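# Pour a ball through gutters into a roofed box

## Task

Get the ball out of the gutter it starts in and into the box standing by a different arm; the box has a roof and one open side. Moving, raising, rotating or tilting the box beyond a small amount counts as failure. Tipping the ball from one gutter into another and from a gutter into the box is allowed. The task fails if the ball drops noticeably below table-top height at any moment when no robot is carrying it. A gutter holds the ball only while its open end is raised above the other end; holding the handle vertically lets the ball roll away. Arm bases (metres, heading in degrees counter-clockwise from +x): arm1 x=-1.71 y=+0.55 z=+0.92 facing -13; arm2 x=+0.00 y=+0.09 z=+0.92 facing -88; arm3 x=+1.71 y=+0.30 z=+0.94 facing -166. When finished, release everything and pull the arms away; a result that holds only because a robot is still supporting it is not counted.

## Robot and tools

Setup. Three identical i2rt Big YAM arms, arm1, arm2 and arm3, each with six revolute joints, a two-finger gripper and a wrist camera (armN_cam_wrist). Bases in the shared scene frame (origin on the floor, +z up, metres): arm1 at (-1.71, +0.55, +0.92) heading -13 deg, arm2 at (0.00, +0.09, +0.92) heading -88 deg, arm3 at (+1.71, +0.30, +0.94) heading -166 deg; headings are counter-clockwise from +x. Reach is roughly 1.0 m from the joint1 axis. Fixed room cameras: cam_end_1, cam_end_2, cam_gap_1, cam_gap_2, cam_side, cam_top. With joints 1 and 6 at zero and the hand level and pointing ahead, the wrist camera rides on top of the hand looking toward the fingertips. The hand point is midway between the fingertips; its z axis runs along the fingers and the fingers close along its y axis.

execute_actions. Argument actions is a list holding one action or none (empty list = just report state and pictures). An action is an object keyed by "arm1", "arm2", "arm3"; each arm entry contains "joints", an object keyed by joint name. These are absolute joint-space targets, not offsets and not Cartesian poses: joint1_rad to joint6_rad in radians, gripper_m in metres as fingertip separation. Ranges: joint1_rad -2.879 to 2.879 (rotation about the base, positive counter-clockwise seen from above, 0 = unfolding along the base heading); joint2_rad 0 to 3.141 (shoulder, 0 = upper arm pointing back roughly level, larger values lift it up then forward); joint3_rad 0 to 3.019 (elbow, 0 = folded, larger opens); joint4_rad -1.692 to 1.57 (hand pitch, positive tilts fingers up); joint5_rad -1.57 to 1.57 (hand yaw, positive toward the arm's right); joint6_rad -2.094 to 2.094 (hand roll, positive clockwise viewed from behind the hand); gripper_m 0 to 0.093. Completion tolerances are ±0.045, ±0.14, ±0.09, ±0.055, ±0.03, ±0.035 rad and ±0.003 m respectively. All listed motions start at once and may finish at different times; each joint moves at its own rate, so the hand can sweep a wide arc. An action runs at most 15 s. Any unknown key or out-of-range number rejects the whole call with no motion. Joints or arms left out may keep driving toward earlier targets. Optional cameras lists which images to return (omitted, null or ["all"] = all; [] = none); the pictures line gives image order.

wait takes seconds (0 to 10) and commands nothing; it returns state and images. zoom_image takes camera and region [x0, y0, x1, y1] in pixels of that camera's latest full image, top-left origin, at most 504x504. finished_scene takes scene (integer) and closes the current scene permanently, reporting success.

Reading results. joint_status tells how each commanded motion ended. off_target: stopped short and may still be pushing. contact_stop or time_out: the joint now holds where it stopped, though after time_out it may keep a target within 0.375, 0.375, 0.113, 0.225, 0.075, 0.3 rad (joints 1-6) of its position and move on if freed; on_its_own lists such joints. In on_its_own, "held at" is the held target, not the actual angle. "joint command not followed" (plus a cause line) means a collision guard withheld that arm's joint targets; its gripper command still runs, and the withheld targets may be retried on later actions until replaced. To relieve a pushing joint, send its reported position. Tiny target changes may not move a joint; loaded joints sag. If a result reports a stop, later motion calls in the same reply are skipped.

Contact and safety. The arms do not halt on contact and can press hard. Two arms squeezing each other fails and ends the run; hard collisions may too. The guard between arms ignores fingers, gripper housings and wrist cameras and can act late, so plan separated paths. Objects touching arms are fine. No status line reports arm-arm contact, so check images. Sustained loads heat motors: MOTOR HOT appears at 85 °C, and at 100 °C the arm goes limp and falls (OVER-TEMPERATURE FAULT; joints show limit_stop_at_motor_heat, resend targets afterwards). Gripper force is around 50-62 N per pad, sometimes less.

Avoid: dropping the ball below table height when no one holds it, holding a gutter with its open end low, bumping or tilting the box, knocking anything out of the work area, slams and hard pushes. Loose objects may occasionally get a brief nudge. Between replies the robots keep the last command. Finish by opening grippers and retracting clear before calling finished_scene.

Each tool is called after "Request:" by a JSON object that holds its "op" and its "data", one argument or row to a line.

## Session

Request:
{"op": "execute_actions", "data": {
  "actions": []
}}

Scene clock: 0.00 s.
arm1.joint_positions: joint1_rad=+0.158 joint2_rad=+0.544 joint3_rad=+1.627 joint4_rad=-1.250 joint5_rad=+0.272 joint6_rad=+0.303 gripper_m=+0.095
arm1.joint_status: not commanded
arm1.hand: x=-1.5794 y=+0.4899 z=+1.6008 quat_wxyz=(-0.651, -0.230, -0.723, +0.026) (m; scene frame)
arm2.joint_positions: joint1_rad=+0.716 joint2_rad=+0.556 joint3_rad=+1.320 joint4_rad=-1.554 joint5_rad=-0.243 joint6_rad=+0.649 gripper_m=+0.094
arm2.joint_status: not commanded
arm2.hand: x=+0.1512 y=-0.0157 z=+1.4024 quat_wxyz=(-0.389, -0.578, -0.713, -0.082) (m; scene frame)
arm3.joint_positions: joint1_rad=+0.085 joint2_rad=+0.433 joint3_rad=+1.489 joint4_rad=-1.486 joint5_rad=-0.020 joint6_rad=+0.102 gripper_m=+0.095
arm3.joint_status: not commanded
arm3.hand: x=+1.5995 y=+0.2581 z=+1.5203 quat_wxyz=(-0.121, -0.838, -0.098, +0.523) (m; scene frame)
pictures: arm1_cam_wrist, arm2_cam_wrist, arm3_cam_wrist, cam_end_1, cam_end_2, cam_gap_1, cam_gap_2, cam_side, cam_top
Images, in order (width x height): arm1_cam_wrist 504x504, arm2_cam_wrist 504x504, arm3_cam_wrist 504x504, cam_end_1 896x504, cam_end_2 896x504, cam_gap_1 896x504, cam_gap_2 896x504, cam_side 896x504, cam_top 896x504.

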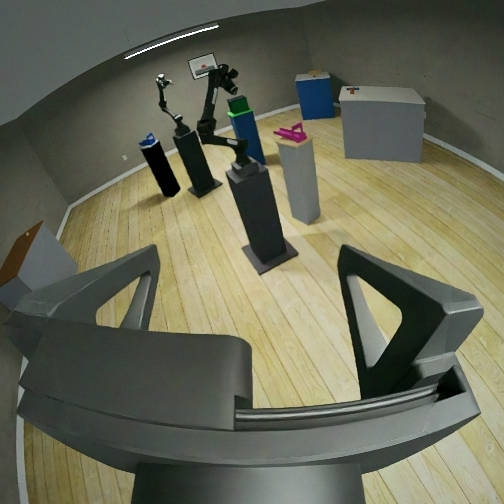

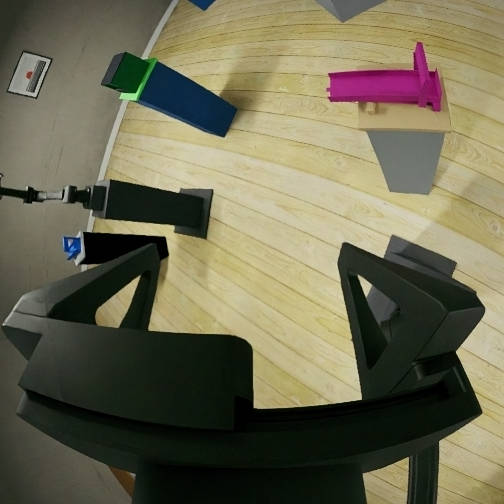

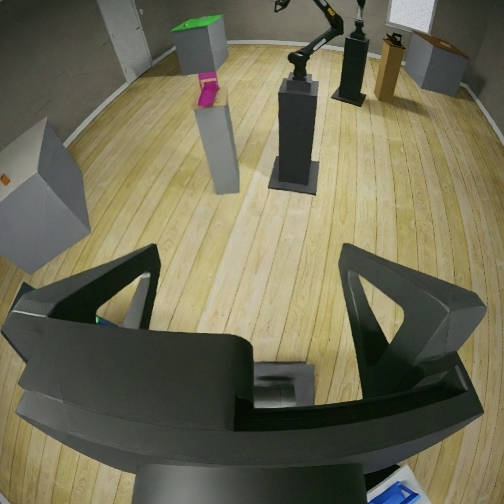

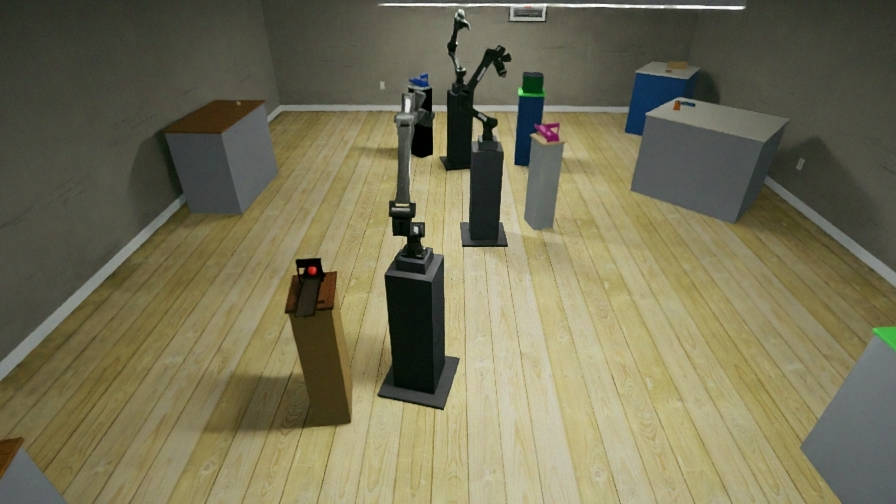

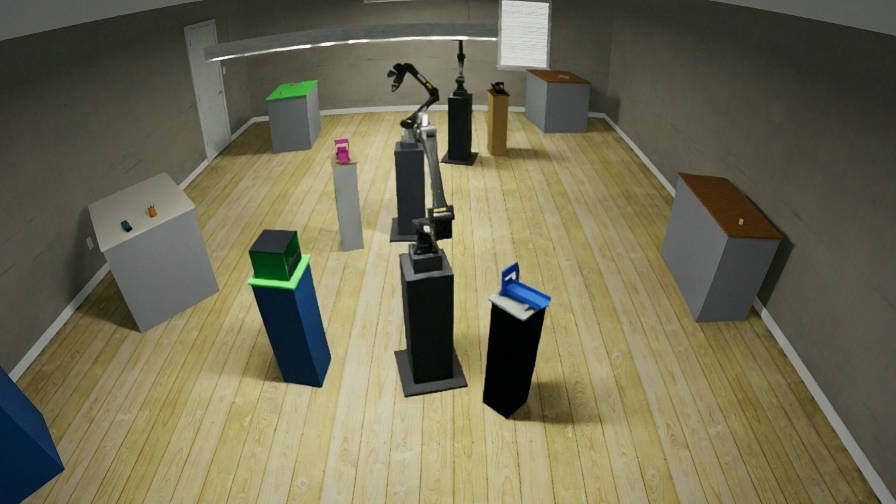

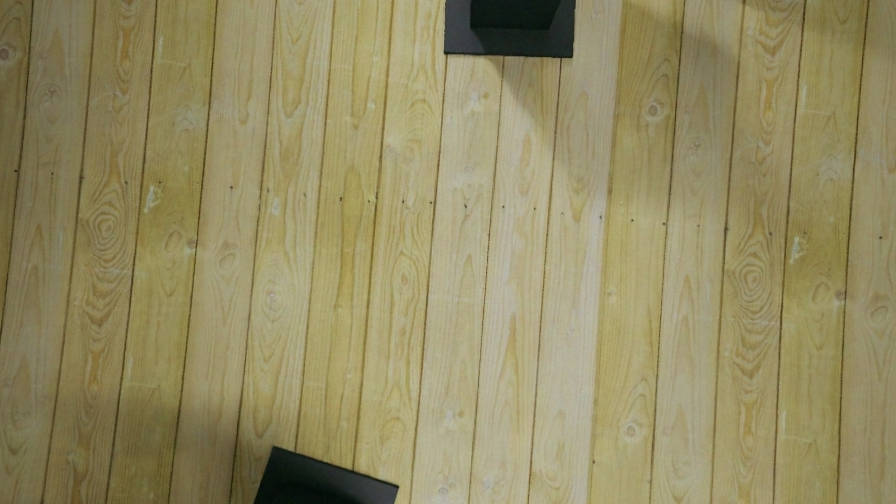

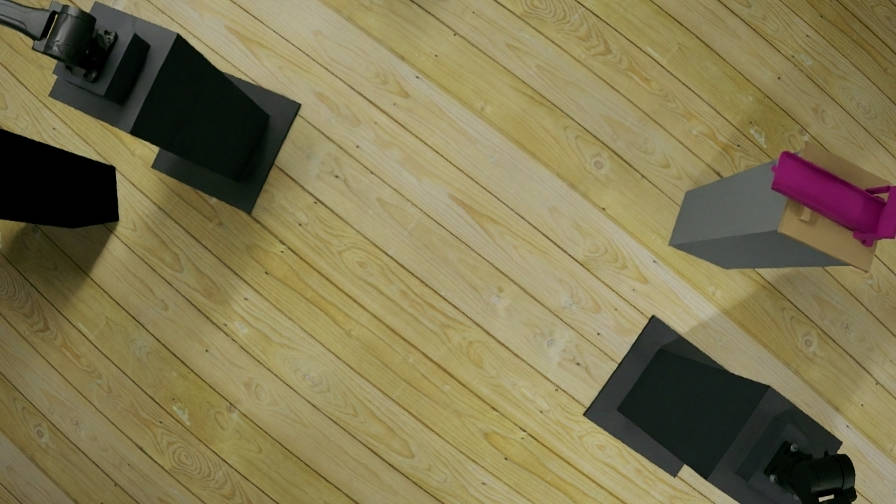

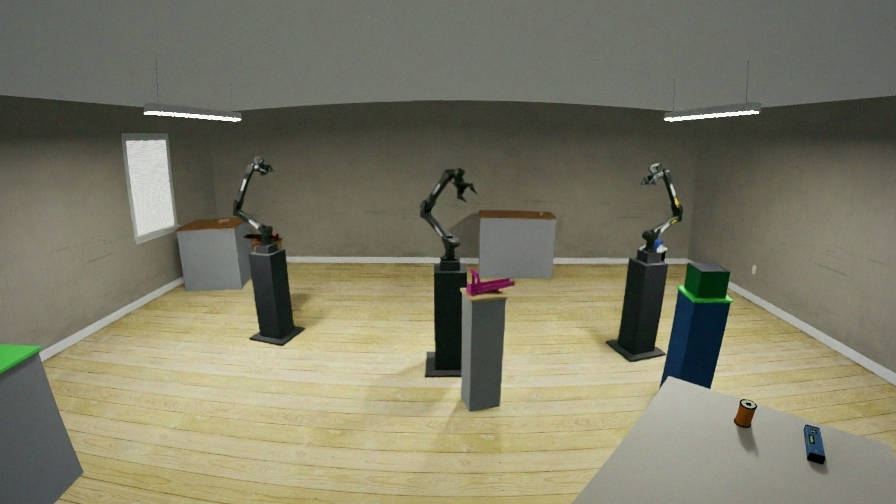

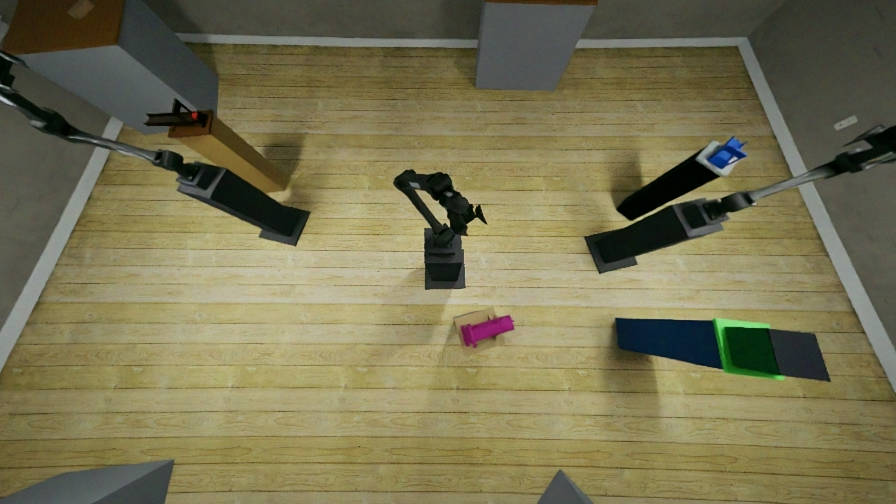

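Request:
{"op": "zoom_image", "data": {
  "camera": "cam_top",
  "region": [135, 85, 235, 155]
}}

Request:
{"op": "zoom_image", "data": {
  "camera": "cam_top",
  "region": [440, 295, 530, 360]
}}

Request:
{"op": "zoom_image", "data": {
  "camera": "cam_top",
  "region": [680, 120, 770, 190]
}}

Request:
{"op": "zoom_image", "data": {
  "camera": "cam_top",
  "region": [700, 300, 840, 400]
}}

Request:
{"op": "zoom_image", "data": {
  "camera": "cam_end_1",
  "region": [270, 245, 360, 325]
}}

Request:
{"op": "zoom_image", "data": {
  "camera": "cam_end_2",
  "region": [475, 250, 565, 330]
}}

Request:
{"op": "zoom_image", "data": {
  "camera": "cam_end_2",
  "region": [235, 220, 325, 300]
}}

Region (135, 85, 235, 155) of cam_top's 896x504 image, scaled by 5.040, with more detail than that image has; it fills the top 353 rows of this view, and the rest is white.

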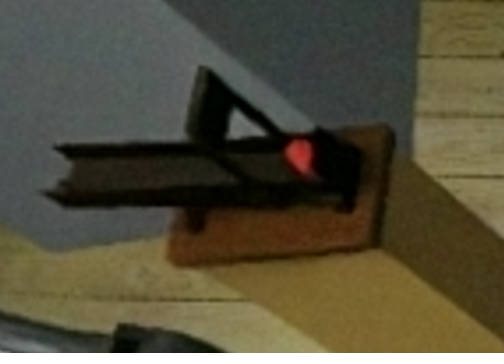

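Region (440, 295, 530, 360) of cam_top's 896x504 image, scaled by 5.600, with more detail than that image has.

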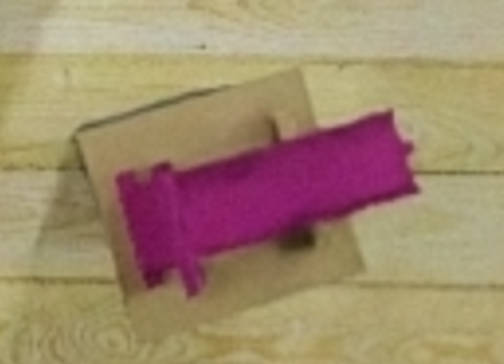

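Region (680, 120, 770, 190) of cam_top's 896x504 image, scaled by 5.600, with more detail than that image has.

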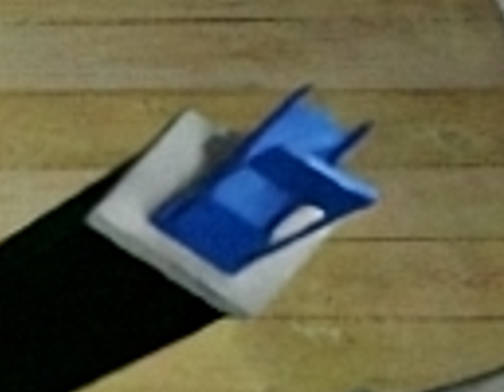

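Region (700, 300, 840, 400) of cam_top's 896x504 image, scaled by 3.600, with more detail than that image has; it fills the top 360 rows of this view, and the rest is white.

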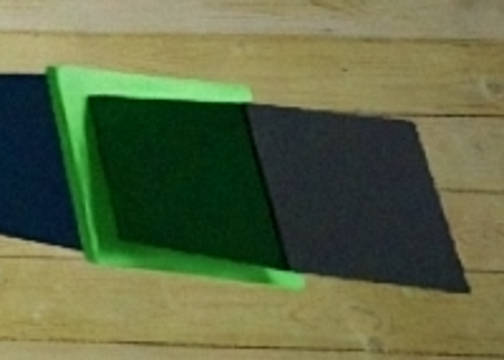

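Region (270, 245, 360, 325) of cam_end_1's 896x504 image, scaled by 5.600, with more detail than that image has.

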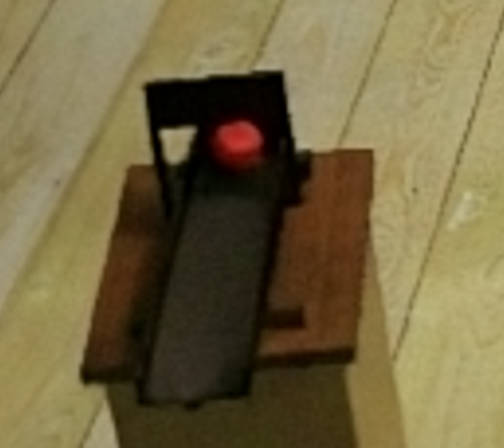

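Region (475, 250, 565, 330) of cam_end_2's 896x504 image, scaled by 5.600, with more detail than that image has.

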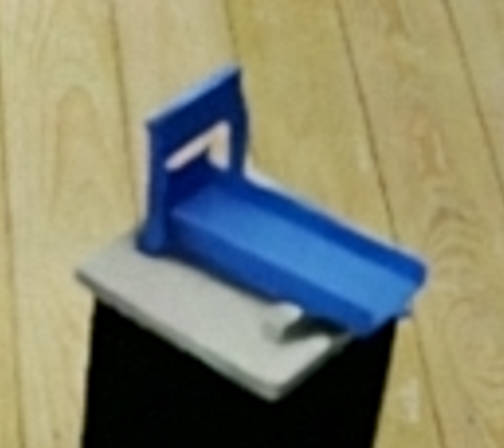

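Region (235, 220, 325, 300) of cam_end_2's 896x504 image, scaled by 5.600, with more detail than that image has.

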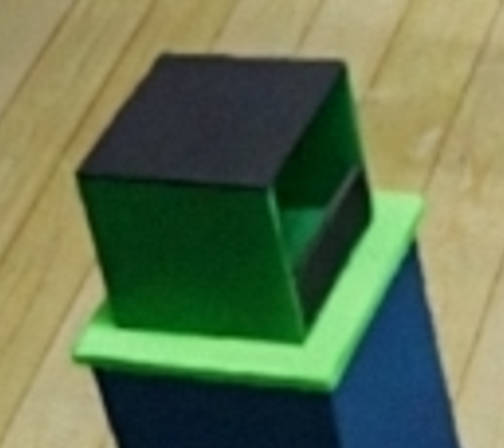

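Request:
{"op": "execute_actions", "data": {
  "actions": [
    {"arm1":{"joints":{"joint1_rad":2.043,"joint2_rad":1.62,"joint3_rad":1.30,"joint4_rad":-1.015,"joint5_rad":-0.2,"joint6_rad":0.105}},"arm2":{"joints":{"joint1_rad":0.19,"joint2_rad":1.77,"joint3_rad":1.555,"joint4_rad":-1.105,"joint5_rad":-0.2,"joint6_rad":-0.02}},"arm3":{"joints":{"joint1_rad":-2.29,"joint2_rad":1.35,"joint3_rad":0.893,"joint4_rad":-0.68,"joint5_rad":0.055,"joint6_rad":-1.265}}}
  ],
  "cameras": ["arm1_cam_wrist","arm2_cam_wrist","arm3_cam_wrist","cam_end_1","cam_end_2","cam_side"]
}}

Scene clock: 3.50 s.
arm1.joint_positions: joint1_rad=+2.048 joint2_rad=+1.618 joint3_rad=+1.308 joint4_rad=-1.023 joint5_rad=-0.201 joint6_rad=+0.117 gripper_m=+0.095
arm1.joint_status: all done
arm1.hand: x=-1.8771 y=+1.0550 z=+1.0713 quat_wxyz=(+0.009, +0.750, -0.644, -0.150) (m; scene frame)
arm2.joint_positions: joint1_rad=+0.190 joint2_rad=+1.777 joint3_rad=+1.543 joint4_rad=-1.110 joint5_rad=-0.202 joint6_rad=-0.012 gripper_m=+0.094
arm2.joint_status: all done
arm2.hand: x=+0.1680 y=-0.4811 z=+1.0856 quat_wxyz=(-0.154, -0.599, -0.785, -0.008) (m; scene frame)
arm3.joint_positions: joint1_rad=-2.292 joint2_rad=+1.342 joint3_rad=+0.895 joint4_rad=-0.686 joint5_rad=+0.054 joint6_rad=-1.258 gripper_m=+0.095
arm3.joint_status: all done
arm3.hand: x=+1.9318 y=+0.6938 z=+1.0698 quat_wxyz=(+0.216, -0.897, +0.383, -0.047) (m; scene frame)
pictures: arm1_cam_wrist, arm2_cam_wrist, arm3_cam_wrist, cam_end_1, cam_end_2, cam_side
Images, in order (width x height): arm1_cam_wrist 504x504, arm2_cam_wrist 504x504, arm3_cam_wrist 504x504, cam_end_1 896x504, cam_end_2 896x504, cam_side 896x504.

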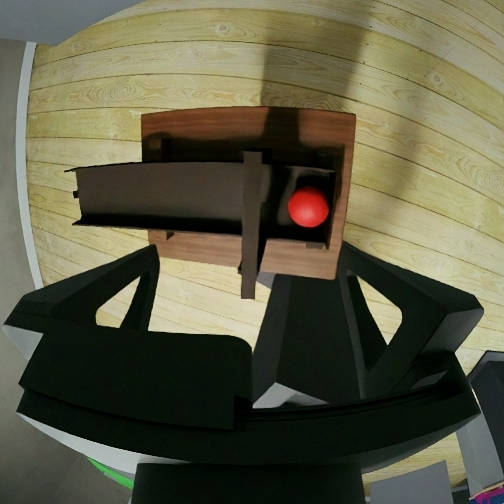

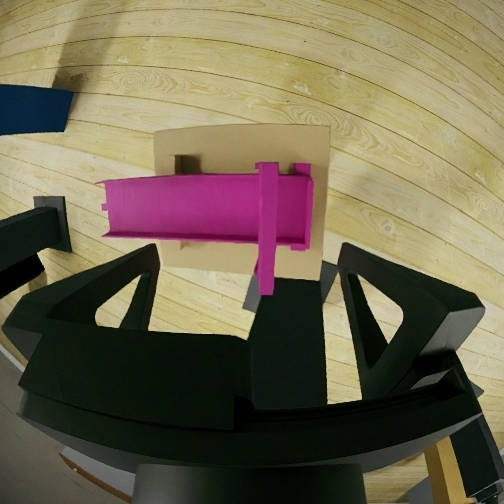

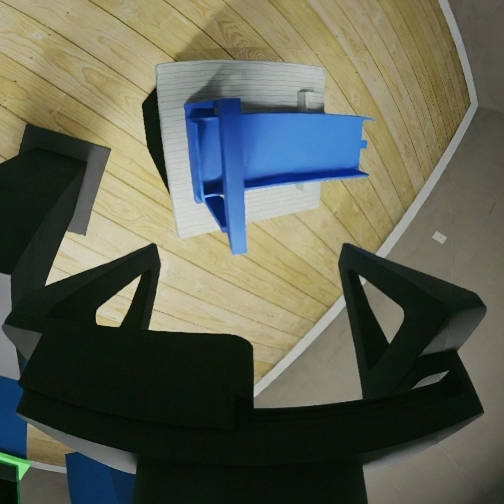

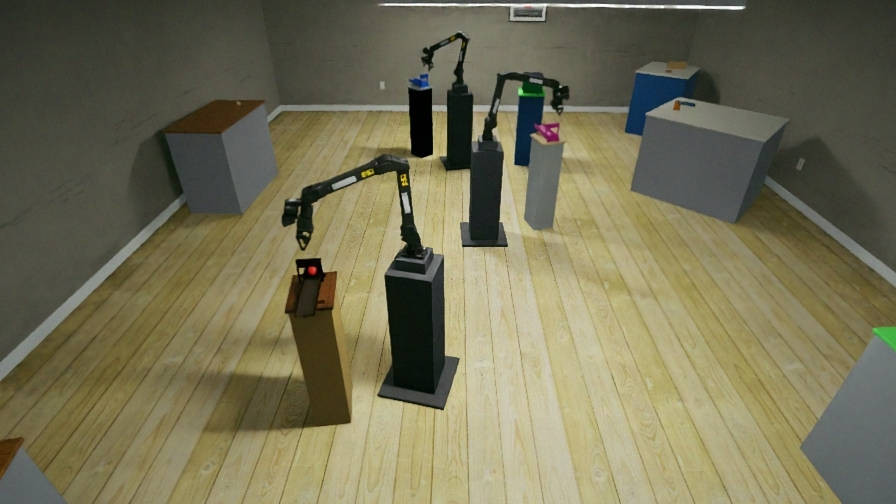

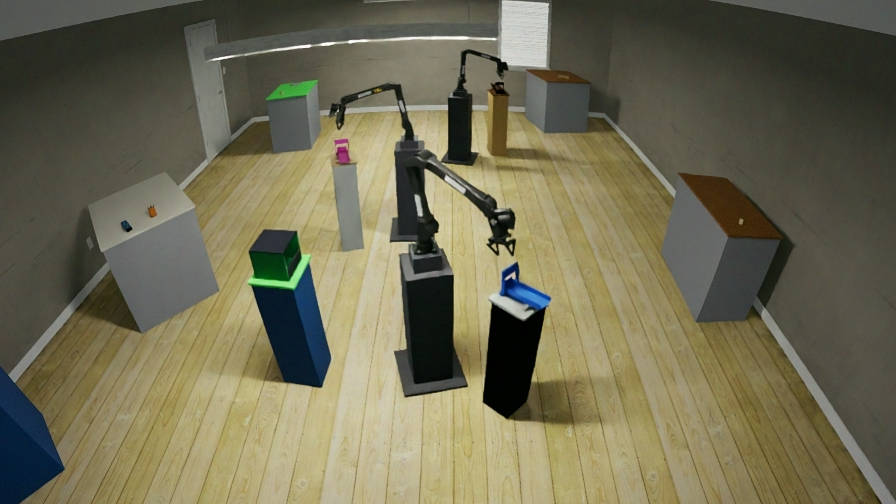

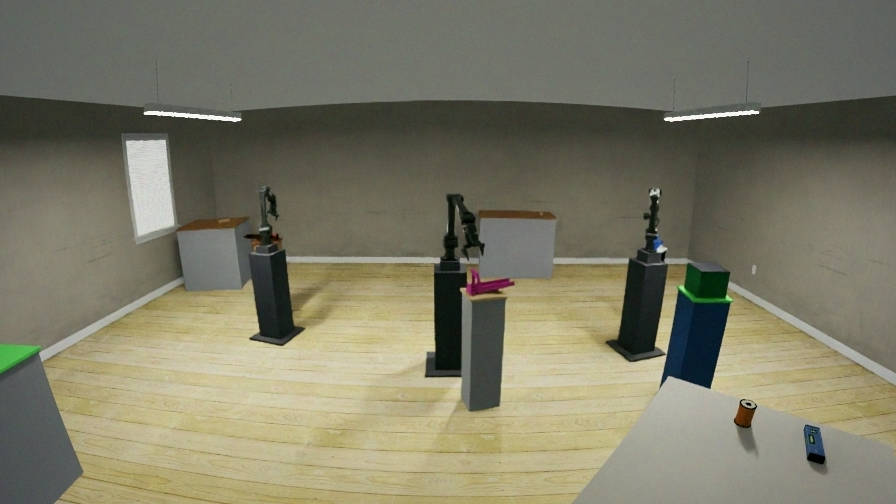

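Request:
{"op": "zoom_image", "data": {
  "camera": "arm1_cam_wrist",
  "region": [190, 130, 370, 310]
}}

Request:
{"op": "zoom_image", "data": {
  "camera": "arm2_cam_wrist",
  "region": [190, 130, 370, 310]
}}

Request:
{"op": "zoom_image", "data": {
  "camera": "arm3_cam_wrist",
  "region": [150, 85, 330, 265]
}}

Region (190, 130, 370, 310) of arm1_cam_wrist's 504x504 image, scaled by 2.800, with more detail than that image has.

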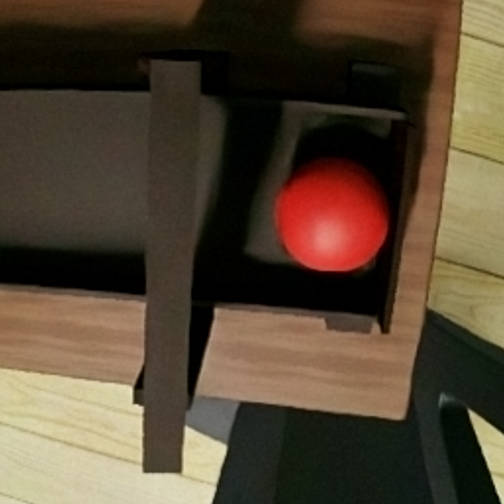

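Region (190, 130, 370, 310) of arm2_cam_wrist's 504x504 image, scaled by 2.800, with more detail than that image has.

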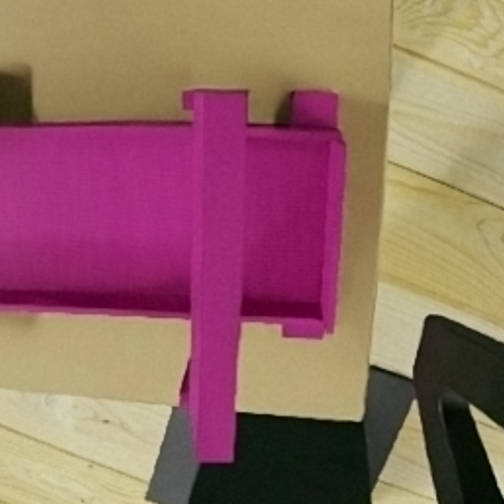

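Region (150, 85, 330, 265) of arm3_cam_wrist's 504x504 image, scaled by 2.800, with more detail than that image has.

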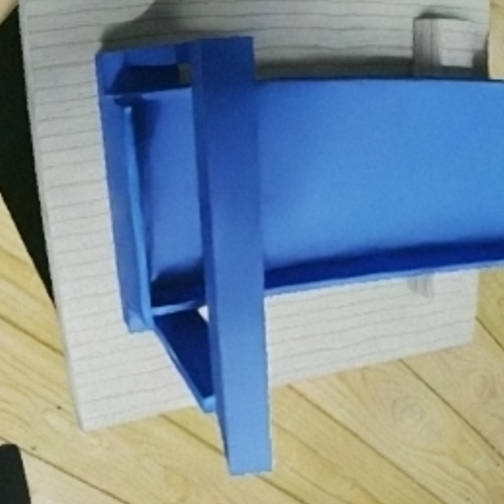

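Request:
{"op": "execute_actions", "data": {
  "actions": [
    {"arm1":{"joints":{"joint1_rad":2.092,"joint2_rad":1.812,"joint6_rad":0.155}},"arm2":{"joints":{"joint1_rad":0.205,"joint2_rad":1.955,"joint3_rad":1.508,"joint6_rad":-0.05}},"arm3":{"joints":{"joint1_rad":-2.275,"joint2_rad":1.675,"joint3_rad":1.05,"joint4_rad":-0.738}}}
  ],
  "cameras": ["arm1_cam_wrist","arm2_cam_wrist","arm3_cam_wrist"]
}}

Scene clock: 5.90 s.
arm1.joint_positions: joint1_rad=+2.089 joint2_rad=+1.814 joint3_rad=+1.301 joint4_rad=-1.023 joint5_rad=-0.201 joint6_rad=+0.141 gripper_m=+0.095
arm1.joint_status: all done
arm1.hand: x=-1.8940 y=+1.0411 z=+0.9700 quat_wxyz=(+0.068, +0.754, -0.650, -0.066) (m; scene frame)
arm2.joint_positions: joint1_rad=+0.194 joint2_rad=+1.971 joint3_rad=+1.500 joint4_rad=-1.110 joint5_rad=-0.202 joint6_rad=-0.042 gripper_m=+0.094
arm2.joint_status: all done
arm2.hand: x=+0.1656 y=-0.4594 z=+0.9596 quat_wxyz=(-0.063, -0.600, -0.794, -0.082) (m; scene frame)
arm3.joint_positions: joint1_rad=-2.281 joint2_rad=+1.681 joint3_rad=+1.009 joint4_rad=-0.733 joint5_rad=+0.054 joint6_rad=-1.259 gripper_m=+0.095
arm3.joint_status: all done
arm3.hand: x=+1.9374 y=+0.7141 z=+0.9621 quat_wxyz=(+0.083, -0.919, +0.383, -0.036) (m; scene frame)
pictures: arm1_cam_wrist, arm2_cam_wrist, arm3_cam_wrist
Images, in order (width x height): arm1_cam_wrist 504x504, arm2_cam_wrist 504x504, arm3_cam_wrist 504x504.

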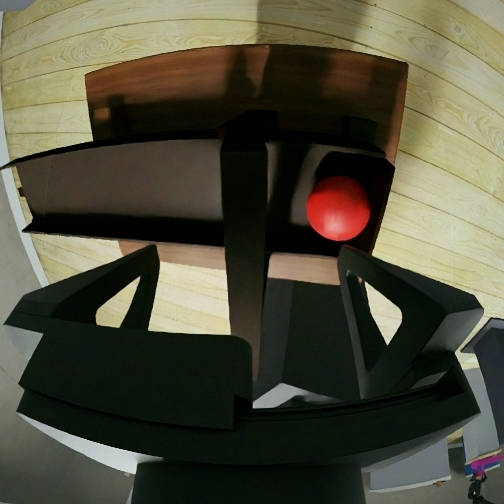

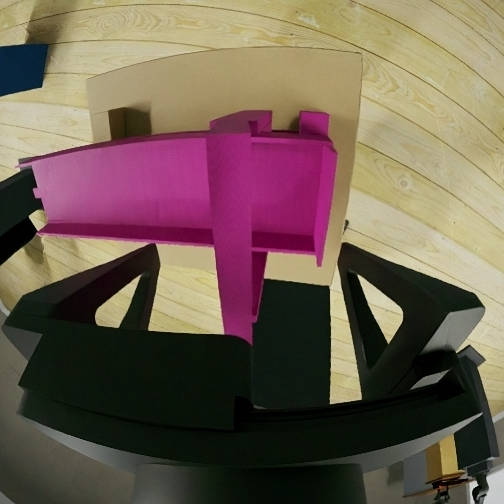

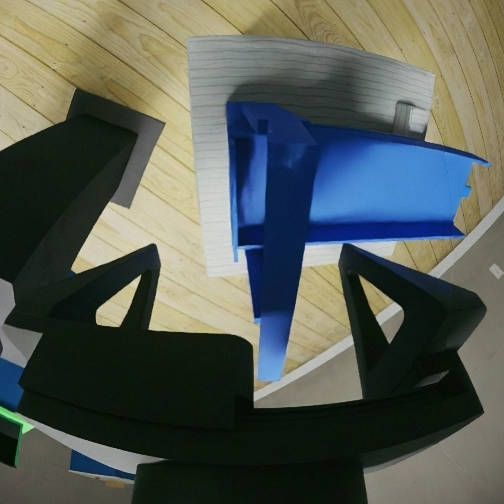

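Request:
{"op": "execute_actions", "data": {
  "actions": [
    {"arm1":{"joints":{"gripper_m":0}},"arm2":{"joints":{"joint1_rad":0.216,"gripper_m":0}},"arm3":{"joints":{"joint4_rad":-0.68,"gripper_m":0}}}
  ],
  "cameras": ["arm1_cam_wrist","arm2_cam_wrist","arm3_cam_wrist"]
}}

Scene clock: 6.73 s.
arm1.joint_positions: joint1_rad=+2.089 joint2_rad=+1.812 joint3_rad=+1.301 joint4_rad=-1.023 joint5_rad=-0.207 joint6_rad=+0.142 gripper_m=+0.012
arm1.joint_status: gripper_m off_target (ended at +0.012, target +0.000)
arm1.hand: x=-1.8951 y=+1.0409 z=+0.9709 quat_wxyz=(+0.071, +0.753, -0.650, -0.068) (m; scene frame)
arm2.joint_positions: joint1_rad=+0.206 joint2_rad=+1.970 joint3_rad=+1.500 joint4_rad=-1.110 joint5_rad=-0.201 joint6_rad=-0.042 gripper_m=+0.011
arm2.joint_status: gripper_m off_target (ended at +0.011, target +0.000); the others done
arm2.hand: x=+0.1725 y=-0.4574 z=+0.9603 quat_wxyz=(-0.063, -0.594, -0.797, -0.082) (m; scene frame)
arm3.joint_positions: joint1_rad=-2.281 joint2_rad=+1.679 joint3_rad=+1.009 joint4_rad=-0.688 joint5_rad=+0.054 joint6_rad=-1.259 gripper_m=+0.012
arm3.joint_status: gripper_m off_target (ended at +0.012, target +0.000); the others done
arm3.hand: x=+1.9426 y=+0.7240 z=+0.9653 quat_wxyz=(+0.106, -0.917, +0.382, -0.038) (m; scene frame)
pictures: arm1_cam_wrist, arm2_cam_wrist, arm3_cam_wrist
Images, in order (width x height): arm1_cam_wrist 504x504, arm2_cam_wrist 504x504, arm3_cam_wrist 504x504.

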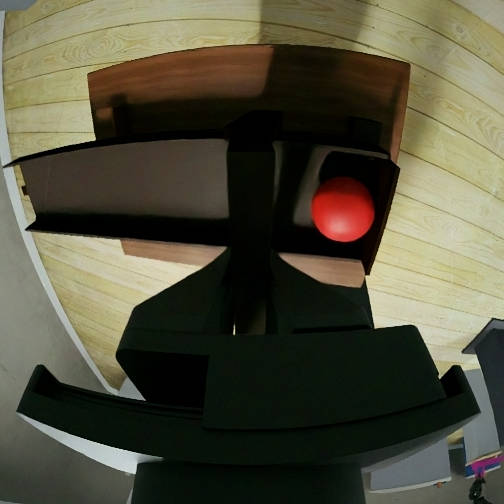

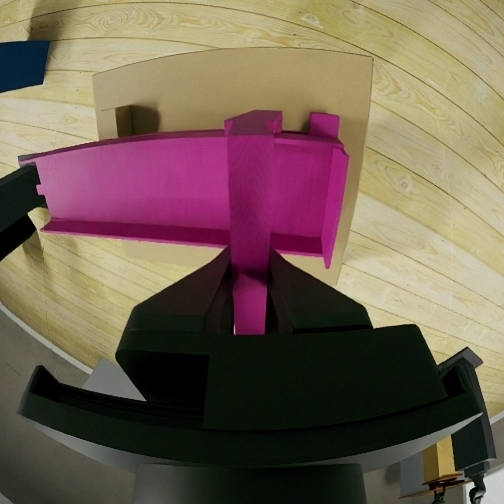

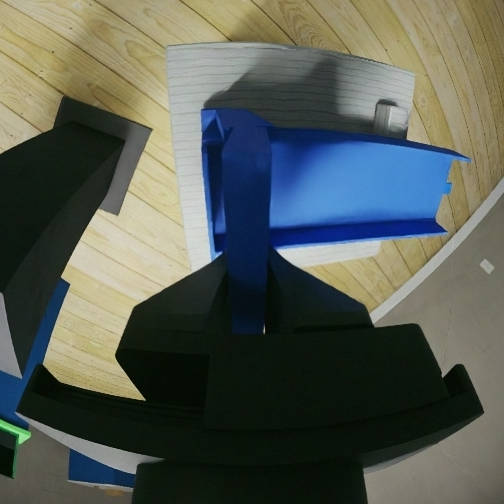

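Request:
{"op": "execute_actions", "data": {
  "actions": [
    {"arm1":{"joints":{"joint2_rad":1.6,"joint5_rad":-0.4}},"arm2":{"joints":{"joint2_rad":1.76}},"arm3":{"joints":{"joint2_rad":1.45}}}
  ],
  "cameras": ["arm1_cam_wrist"]
}}

Request:
{"op": "execute_actions", "data": {
  "actions": [
    {"arm1":{"joints":{"joint3_rad":1.6,"joint4_rad":-0.845,"joint6_rad":1.58}},"arm2":{"joints":{"joint1_rad":-0.75,"joint3_rad":1.86,"joint4_rad":-0.985,"joint5_rad":0,"joint6_rad":1.58}},"arm3":{"joints":{"joint1_rad":-1.4,"joint5_rad":0,"joint6_rad":-1.58}}}
  ],
  "cameras": ["arm1_cam_wrist","cam_top"]
}}

Scene clock: 8.97 s.
arm1.joint_positions: joint1_rad=+2.089 joint2_rad=+1.598 joint3_rad=+1.294 joint4_rad=-1.023 joint5_rad=-0.394 joint6_rad=+0.142 gripper_m=+0.012
arm1.joint_status: all done
arm1.hand: x=-1.9260 y=+1.0319 z=+1.0843 quat_wxyz=(+0.093, +0.753, -0.620, -0.202) (m; scene frame)
arm2.joint_positions: joint1_rad=+0.207 joint2_rad=+1.752 joint3_rad=+1.498 joint4_rad=-1.110 joint5_rad=-0.199 joint6_rad=-0.043 gripper_m=+0.011
arm2.joint_status: all done
arm2.hand: x=+0.1731 y=-0.4636 z=+1.0802 quat_wxyz=(-0.145, -0.582, -0.800, -0.012) (m; scene frame)
arm3.joint_positions: joint1_rad=-2.281 joint2_rad=+1.448 joint3_rad=+1.009 joint4_rad=-0.688 joint5_rad=+0.054 joint6_rad=-1.259 gripper_m=+0.012
arm3.joint_status: all done
arm3.hand: x=+1.9475 y=+0.7350 z=+1.0735 quat_wxyz=(+0.220, -0.898, +0.377, -0.047) (m; scene frame)
pictures: arm1_cam_wrist
Images, in order (width x height): arm1_cam_wrist 504x504.

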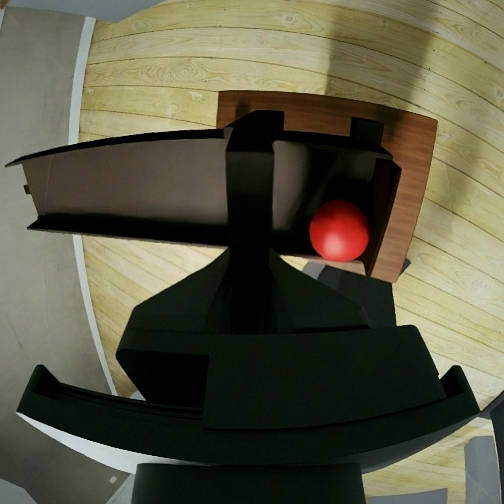

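Scene clock: 11.13 s.
arm1.joint_positions: joint1_rad=+2.089 joint2_rad=+1.597 joint3_rad=+1.551 joint4_rad=-0.861 joint5_rad=-0.394 joint6_rad=+1.568 gripper_m=+0.012
arm1.joint_status: all done
arm1.hand: x=-1.9570 y=+1.1308 z=+1.2238 quat_wxyz=(+0.222, +0.198, -0.909, -0.292) (m; scene frame)
arm2.joint_positions: joint1_rad=-0.749 joint2_rad=+1.784 joint3_rad=+1.819 joint4_rad=-0.987 joint5_rad=+0.002 joint6_rad=+1.572 gripper_m=+0.011
arm2.joint_status: all done
arm2.hand: x=-0.4528 y=-0.4387 z=+1.2180 quat_wxyz=(-0.286, -0.893, +0.332, +0.103) (m; scene frame)
arm3.joint_positions: joint1_rad=-1.396 joint2_rad=+1.448 joint3_rad=+1.009 joint4_rad=-0.688 joint5_rad=-0.002 joint6_rad=-1.574 gripper_m=+0.012
arm3.joint_status: all done
arm3.hand: x=+1.5157 y=+0.7522 z=+1.0702 quat_wxyz=(+0.216, -0.954, -0.202, +0.042) (m; scene frame)
pictures: arm1_cam_wrist, cam_top
Images, in order (width x height): arm1_cam_wrist 504x504, cam_top 896x504.

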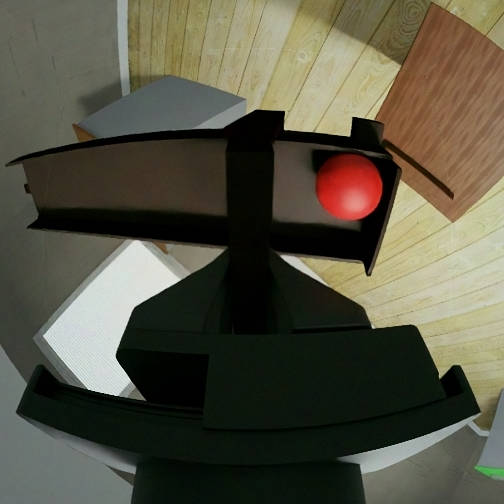

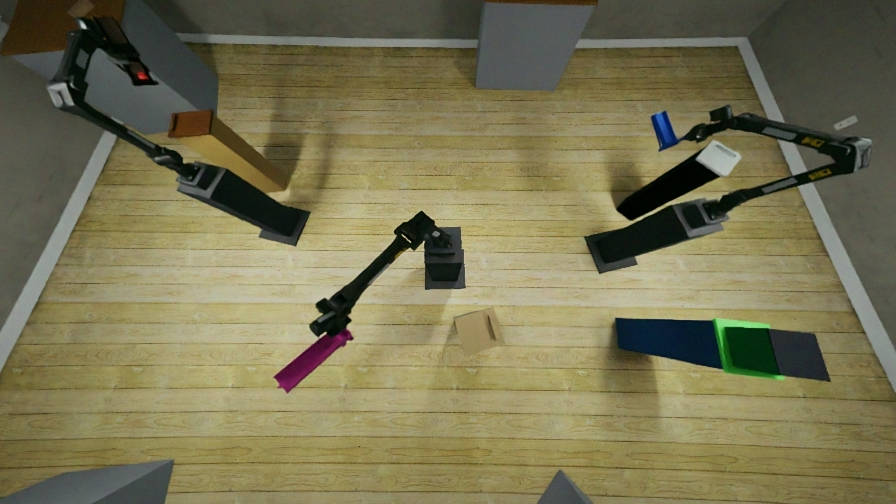

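Request:
{"op": "execute_actions", "data": {
  "actions": [
    {"arm1":{"joints":{"joint1_rad":-0.03,"joint2_rad":1.895,"joint3_rad":1.9,"joint5_rad":0}},"arm2":{"joints":{"joint1_rad":-1.885,"joint2_rad":2.075,"joint3_rad":1.8}},"arm3":{"joints":{"joint1_rad":-0.115,"joint2_rad":2.105,"joint3_rad":1.85,"joint4_rad":-0.965}}}
  ],
  "cameras": ["arm1_cam_wrist","cam_gap_1","cam_side"]
}}

Scene clock: 13.67 s.
arm1.joint_positions: joint1_rad=-0.006 joint2_rad=+1.929 joint3_rad=+1.838 joint4_rad=-0.856 joint5_rad=-0.022 joint6_rad=+1.511 gripper_m=+0.012
arm1.joint_status: all done
arm1.hand: x=-0.9959 y=+0.3776 z=+1.1523 quat_wxyz=(-0.242, -0.728, -0.610, -0.197) (m; scene frame)
arm2.joint_positions: joint1_rad=-1.847 joint2_rad=+2.104 joint3_rad=+1.782 joint4_rad=-0.984 joint5_rad=-0.001 joint6_rad=+1.575 gripper_m=+0.011
arm2.joint_status: all done
arm2.hand: x=-0.6807 y=+0.2492 z=+0.9791 quat_wxyz=(-0.081, -0.613, +0.780, +0.100) (m; scene frame)
arm3.joint_positions: joint1_rad=-0.121 joint2_rad=+2.126 joint3_rad=+1.789 joint4_rad=-0.962 joint5_rad=-0.002 joint6_rad=-1.576 gripper_m=+0.012
arm3.joint_status: all done
arm3.hand: x=+1.0136 y=+0.2173 z=+0.9884 quat_wxyz=(+0.088, -0.657, -0.743, +0.099) (m; scene frame)
pictures: arm1_cam_wrist, cam_gap_1, cam_side
Images, in order (width x height): arm1_cam_wrist 504x504, cam_gap_1 896x504, cam_side 896x504.

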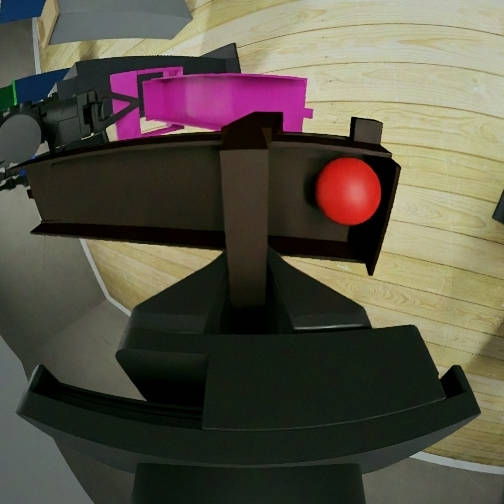

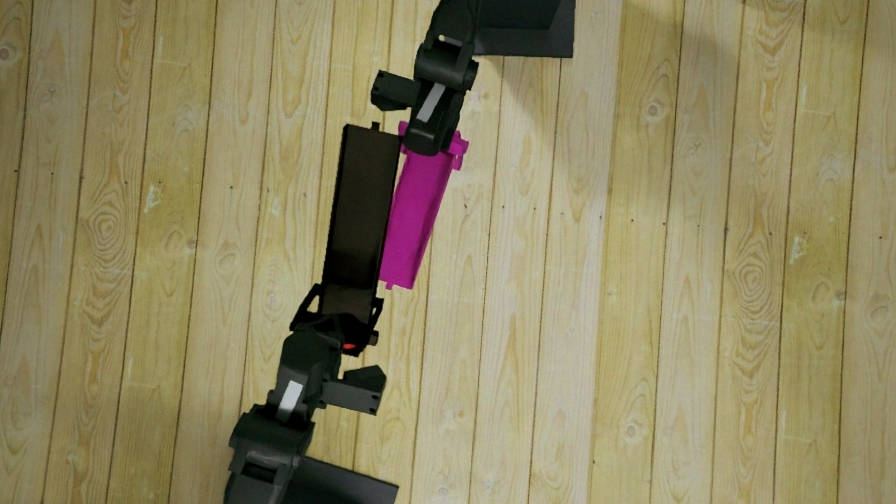

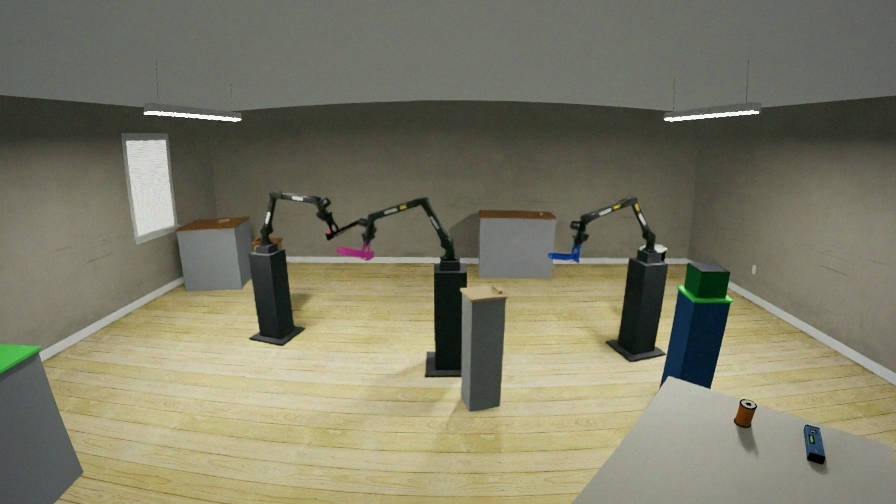

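Request:
{"op": "execute_actions", "data": {
  "actions": [
    {"arm1":{"joints":{"joint1_rad":-0.03,"joint4_rad":-1.175,"joint5_rad":0,"joint6_rad":1.58}},"arm2":{"joints":{"joint1_rad":-1.885,"joint4_rad":-0.93}},"arm3":{"joints":{"joint4_rad":-0.92}}}
  ],
  "cameras": ["arm1_cam_wrist","cam_gap_1","cam_side"]
}}

Request:
{"op": "zoom_image", "data": {
  "camera": "cam_side",
  "region": [300, 200, 400, 275]
}}

Scene clock: 14.90 s.
arm1.joint_positions: joint1_rad=-0.025 joint2_rad=+1.913 joint3_rad=+1.838 joint4_rad=-1.166 joint5_rad=-0.002 joint6_rad=+1.566 gripper_m=+0.012
arm1.joint_status: all done
arm1.hand: x=-1.0664 y=+0.3780 z=+1.1276 quat_wxyz=(-0.131, -0.780, -0.603, -0.107) (m; scene frame)
arm2.joint_positions: joint1_rad=-1.885 joint2_rad=+2.104 joint3_rad=+1.782 joint4_rad=-0.948 joint5_rad=-0.001 joint6_rad=+1.575 gripper_m=+0.011
arm2.joint_status: all done
arm2.hand: x=-0.6822 y=+0.2773 z=+0.9815 quat_wxyz=(-0.090, -0.596, +0.789, +0.116) (m; scene frame)
arm3.joint_positions: joint1_rad=-0.121 joint2_rad=+2.126 joint3_rad=+1.789 joint4_rad=-0.936 joint5_rad=-0.002 joint6_rad=-1.576 gripper_m=+0.012
arm3.joint_status: all done
arm3.hand: x=+1.0076 y=+0.2166 z=+0.9901 quat_wxyz=(+0.096, -0.655, -0.741, +0.108) (m; scene frame)
pictures: arm1_cam_wrist, cam_gap_1, cam_side
Images, in order (width x height): arm1_cam_wrist 504x504, cam_gap_1 896x504, cam_side 896x504.

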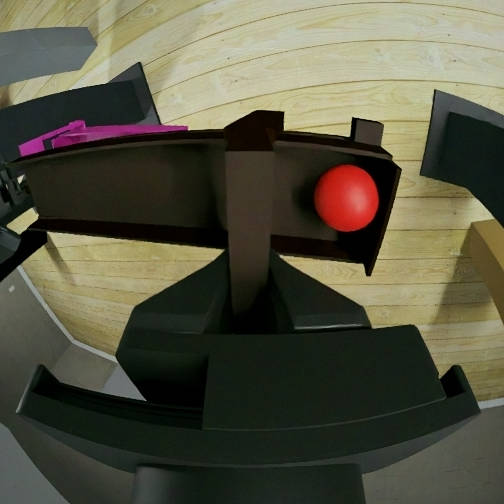

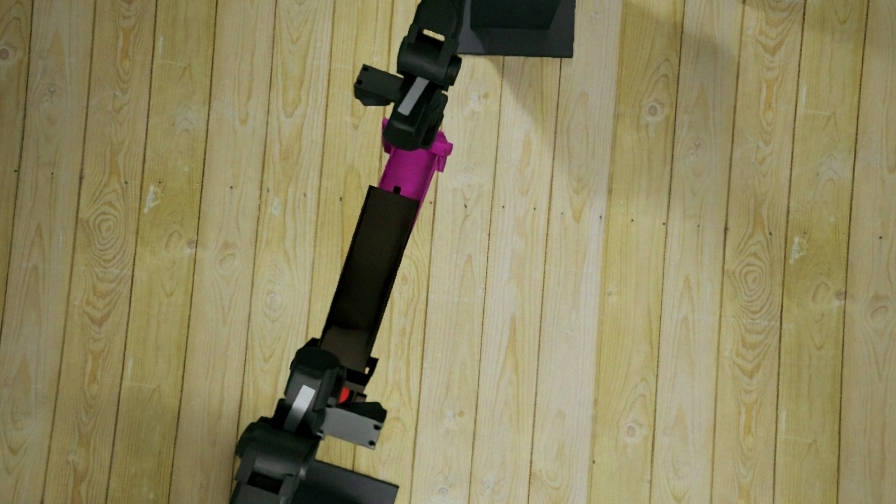

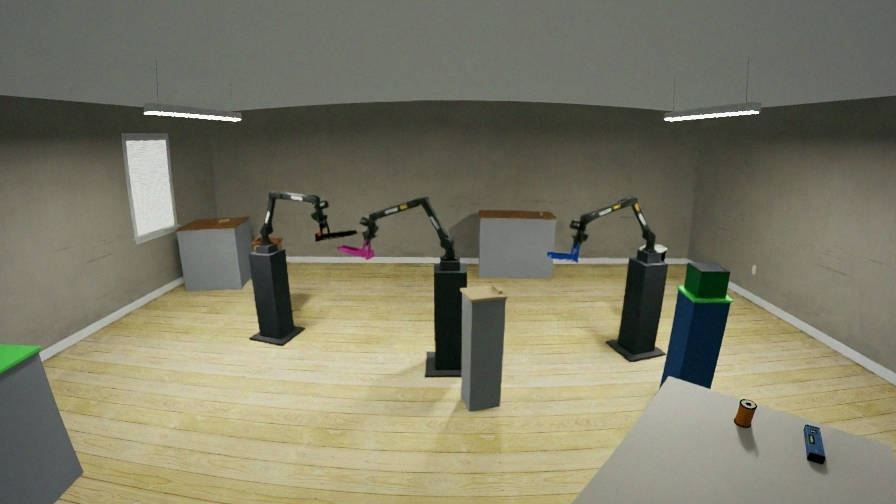

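Region (300, 200, 400, 275) of cam_side's 896x504 image, scaled by 5.040, with more detail than that image has; it fills the top 378 rows of this view, and the rest is white.

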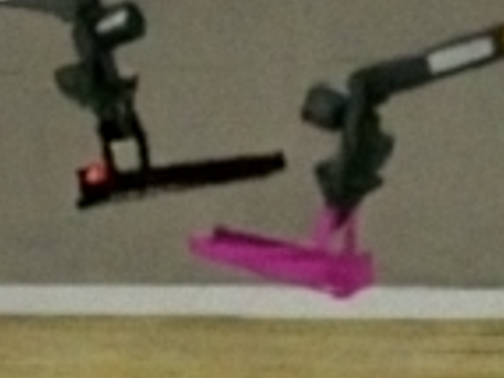

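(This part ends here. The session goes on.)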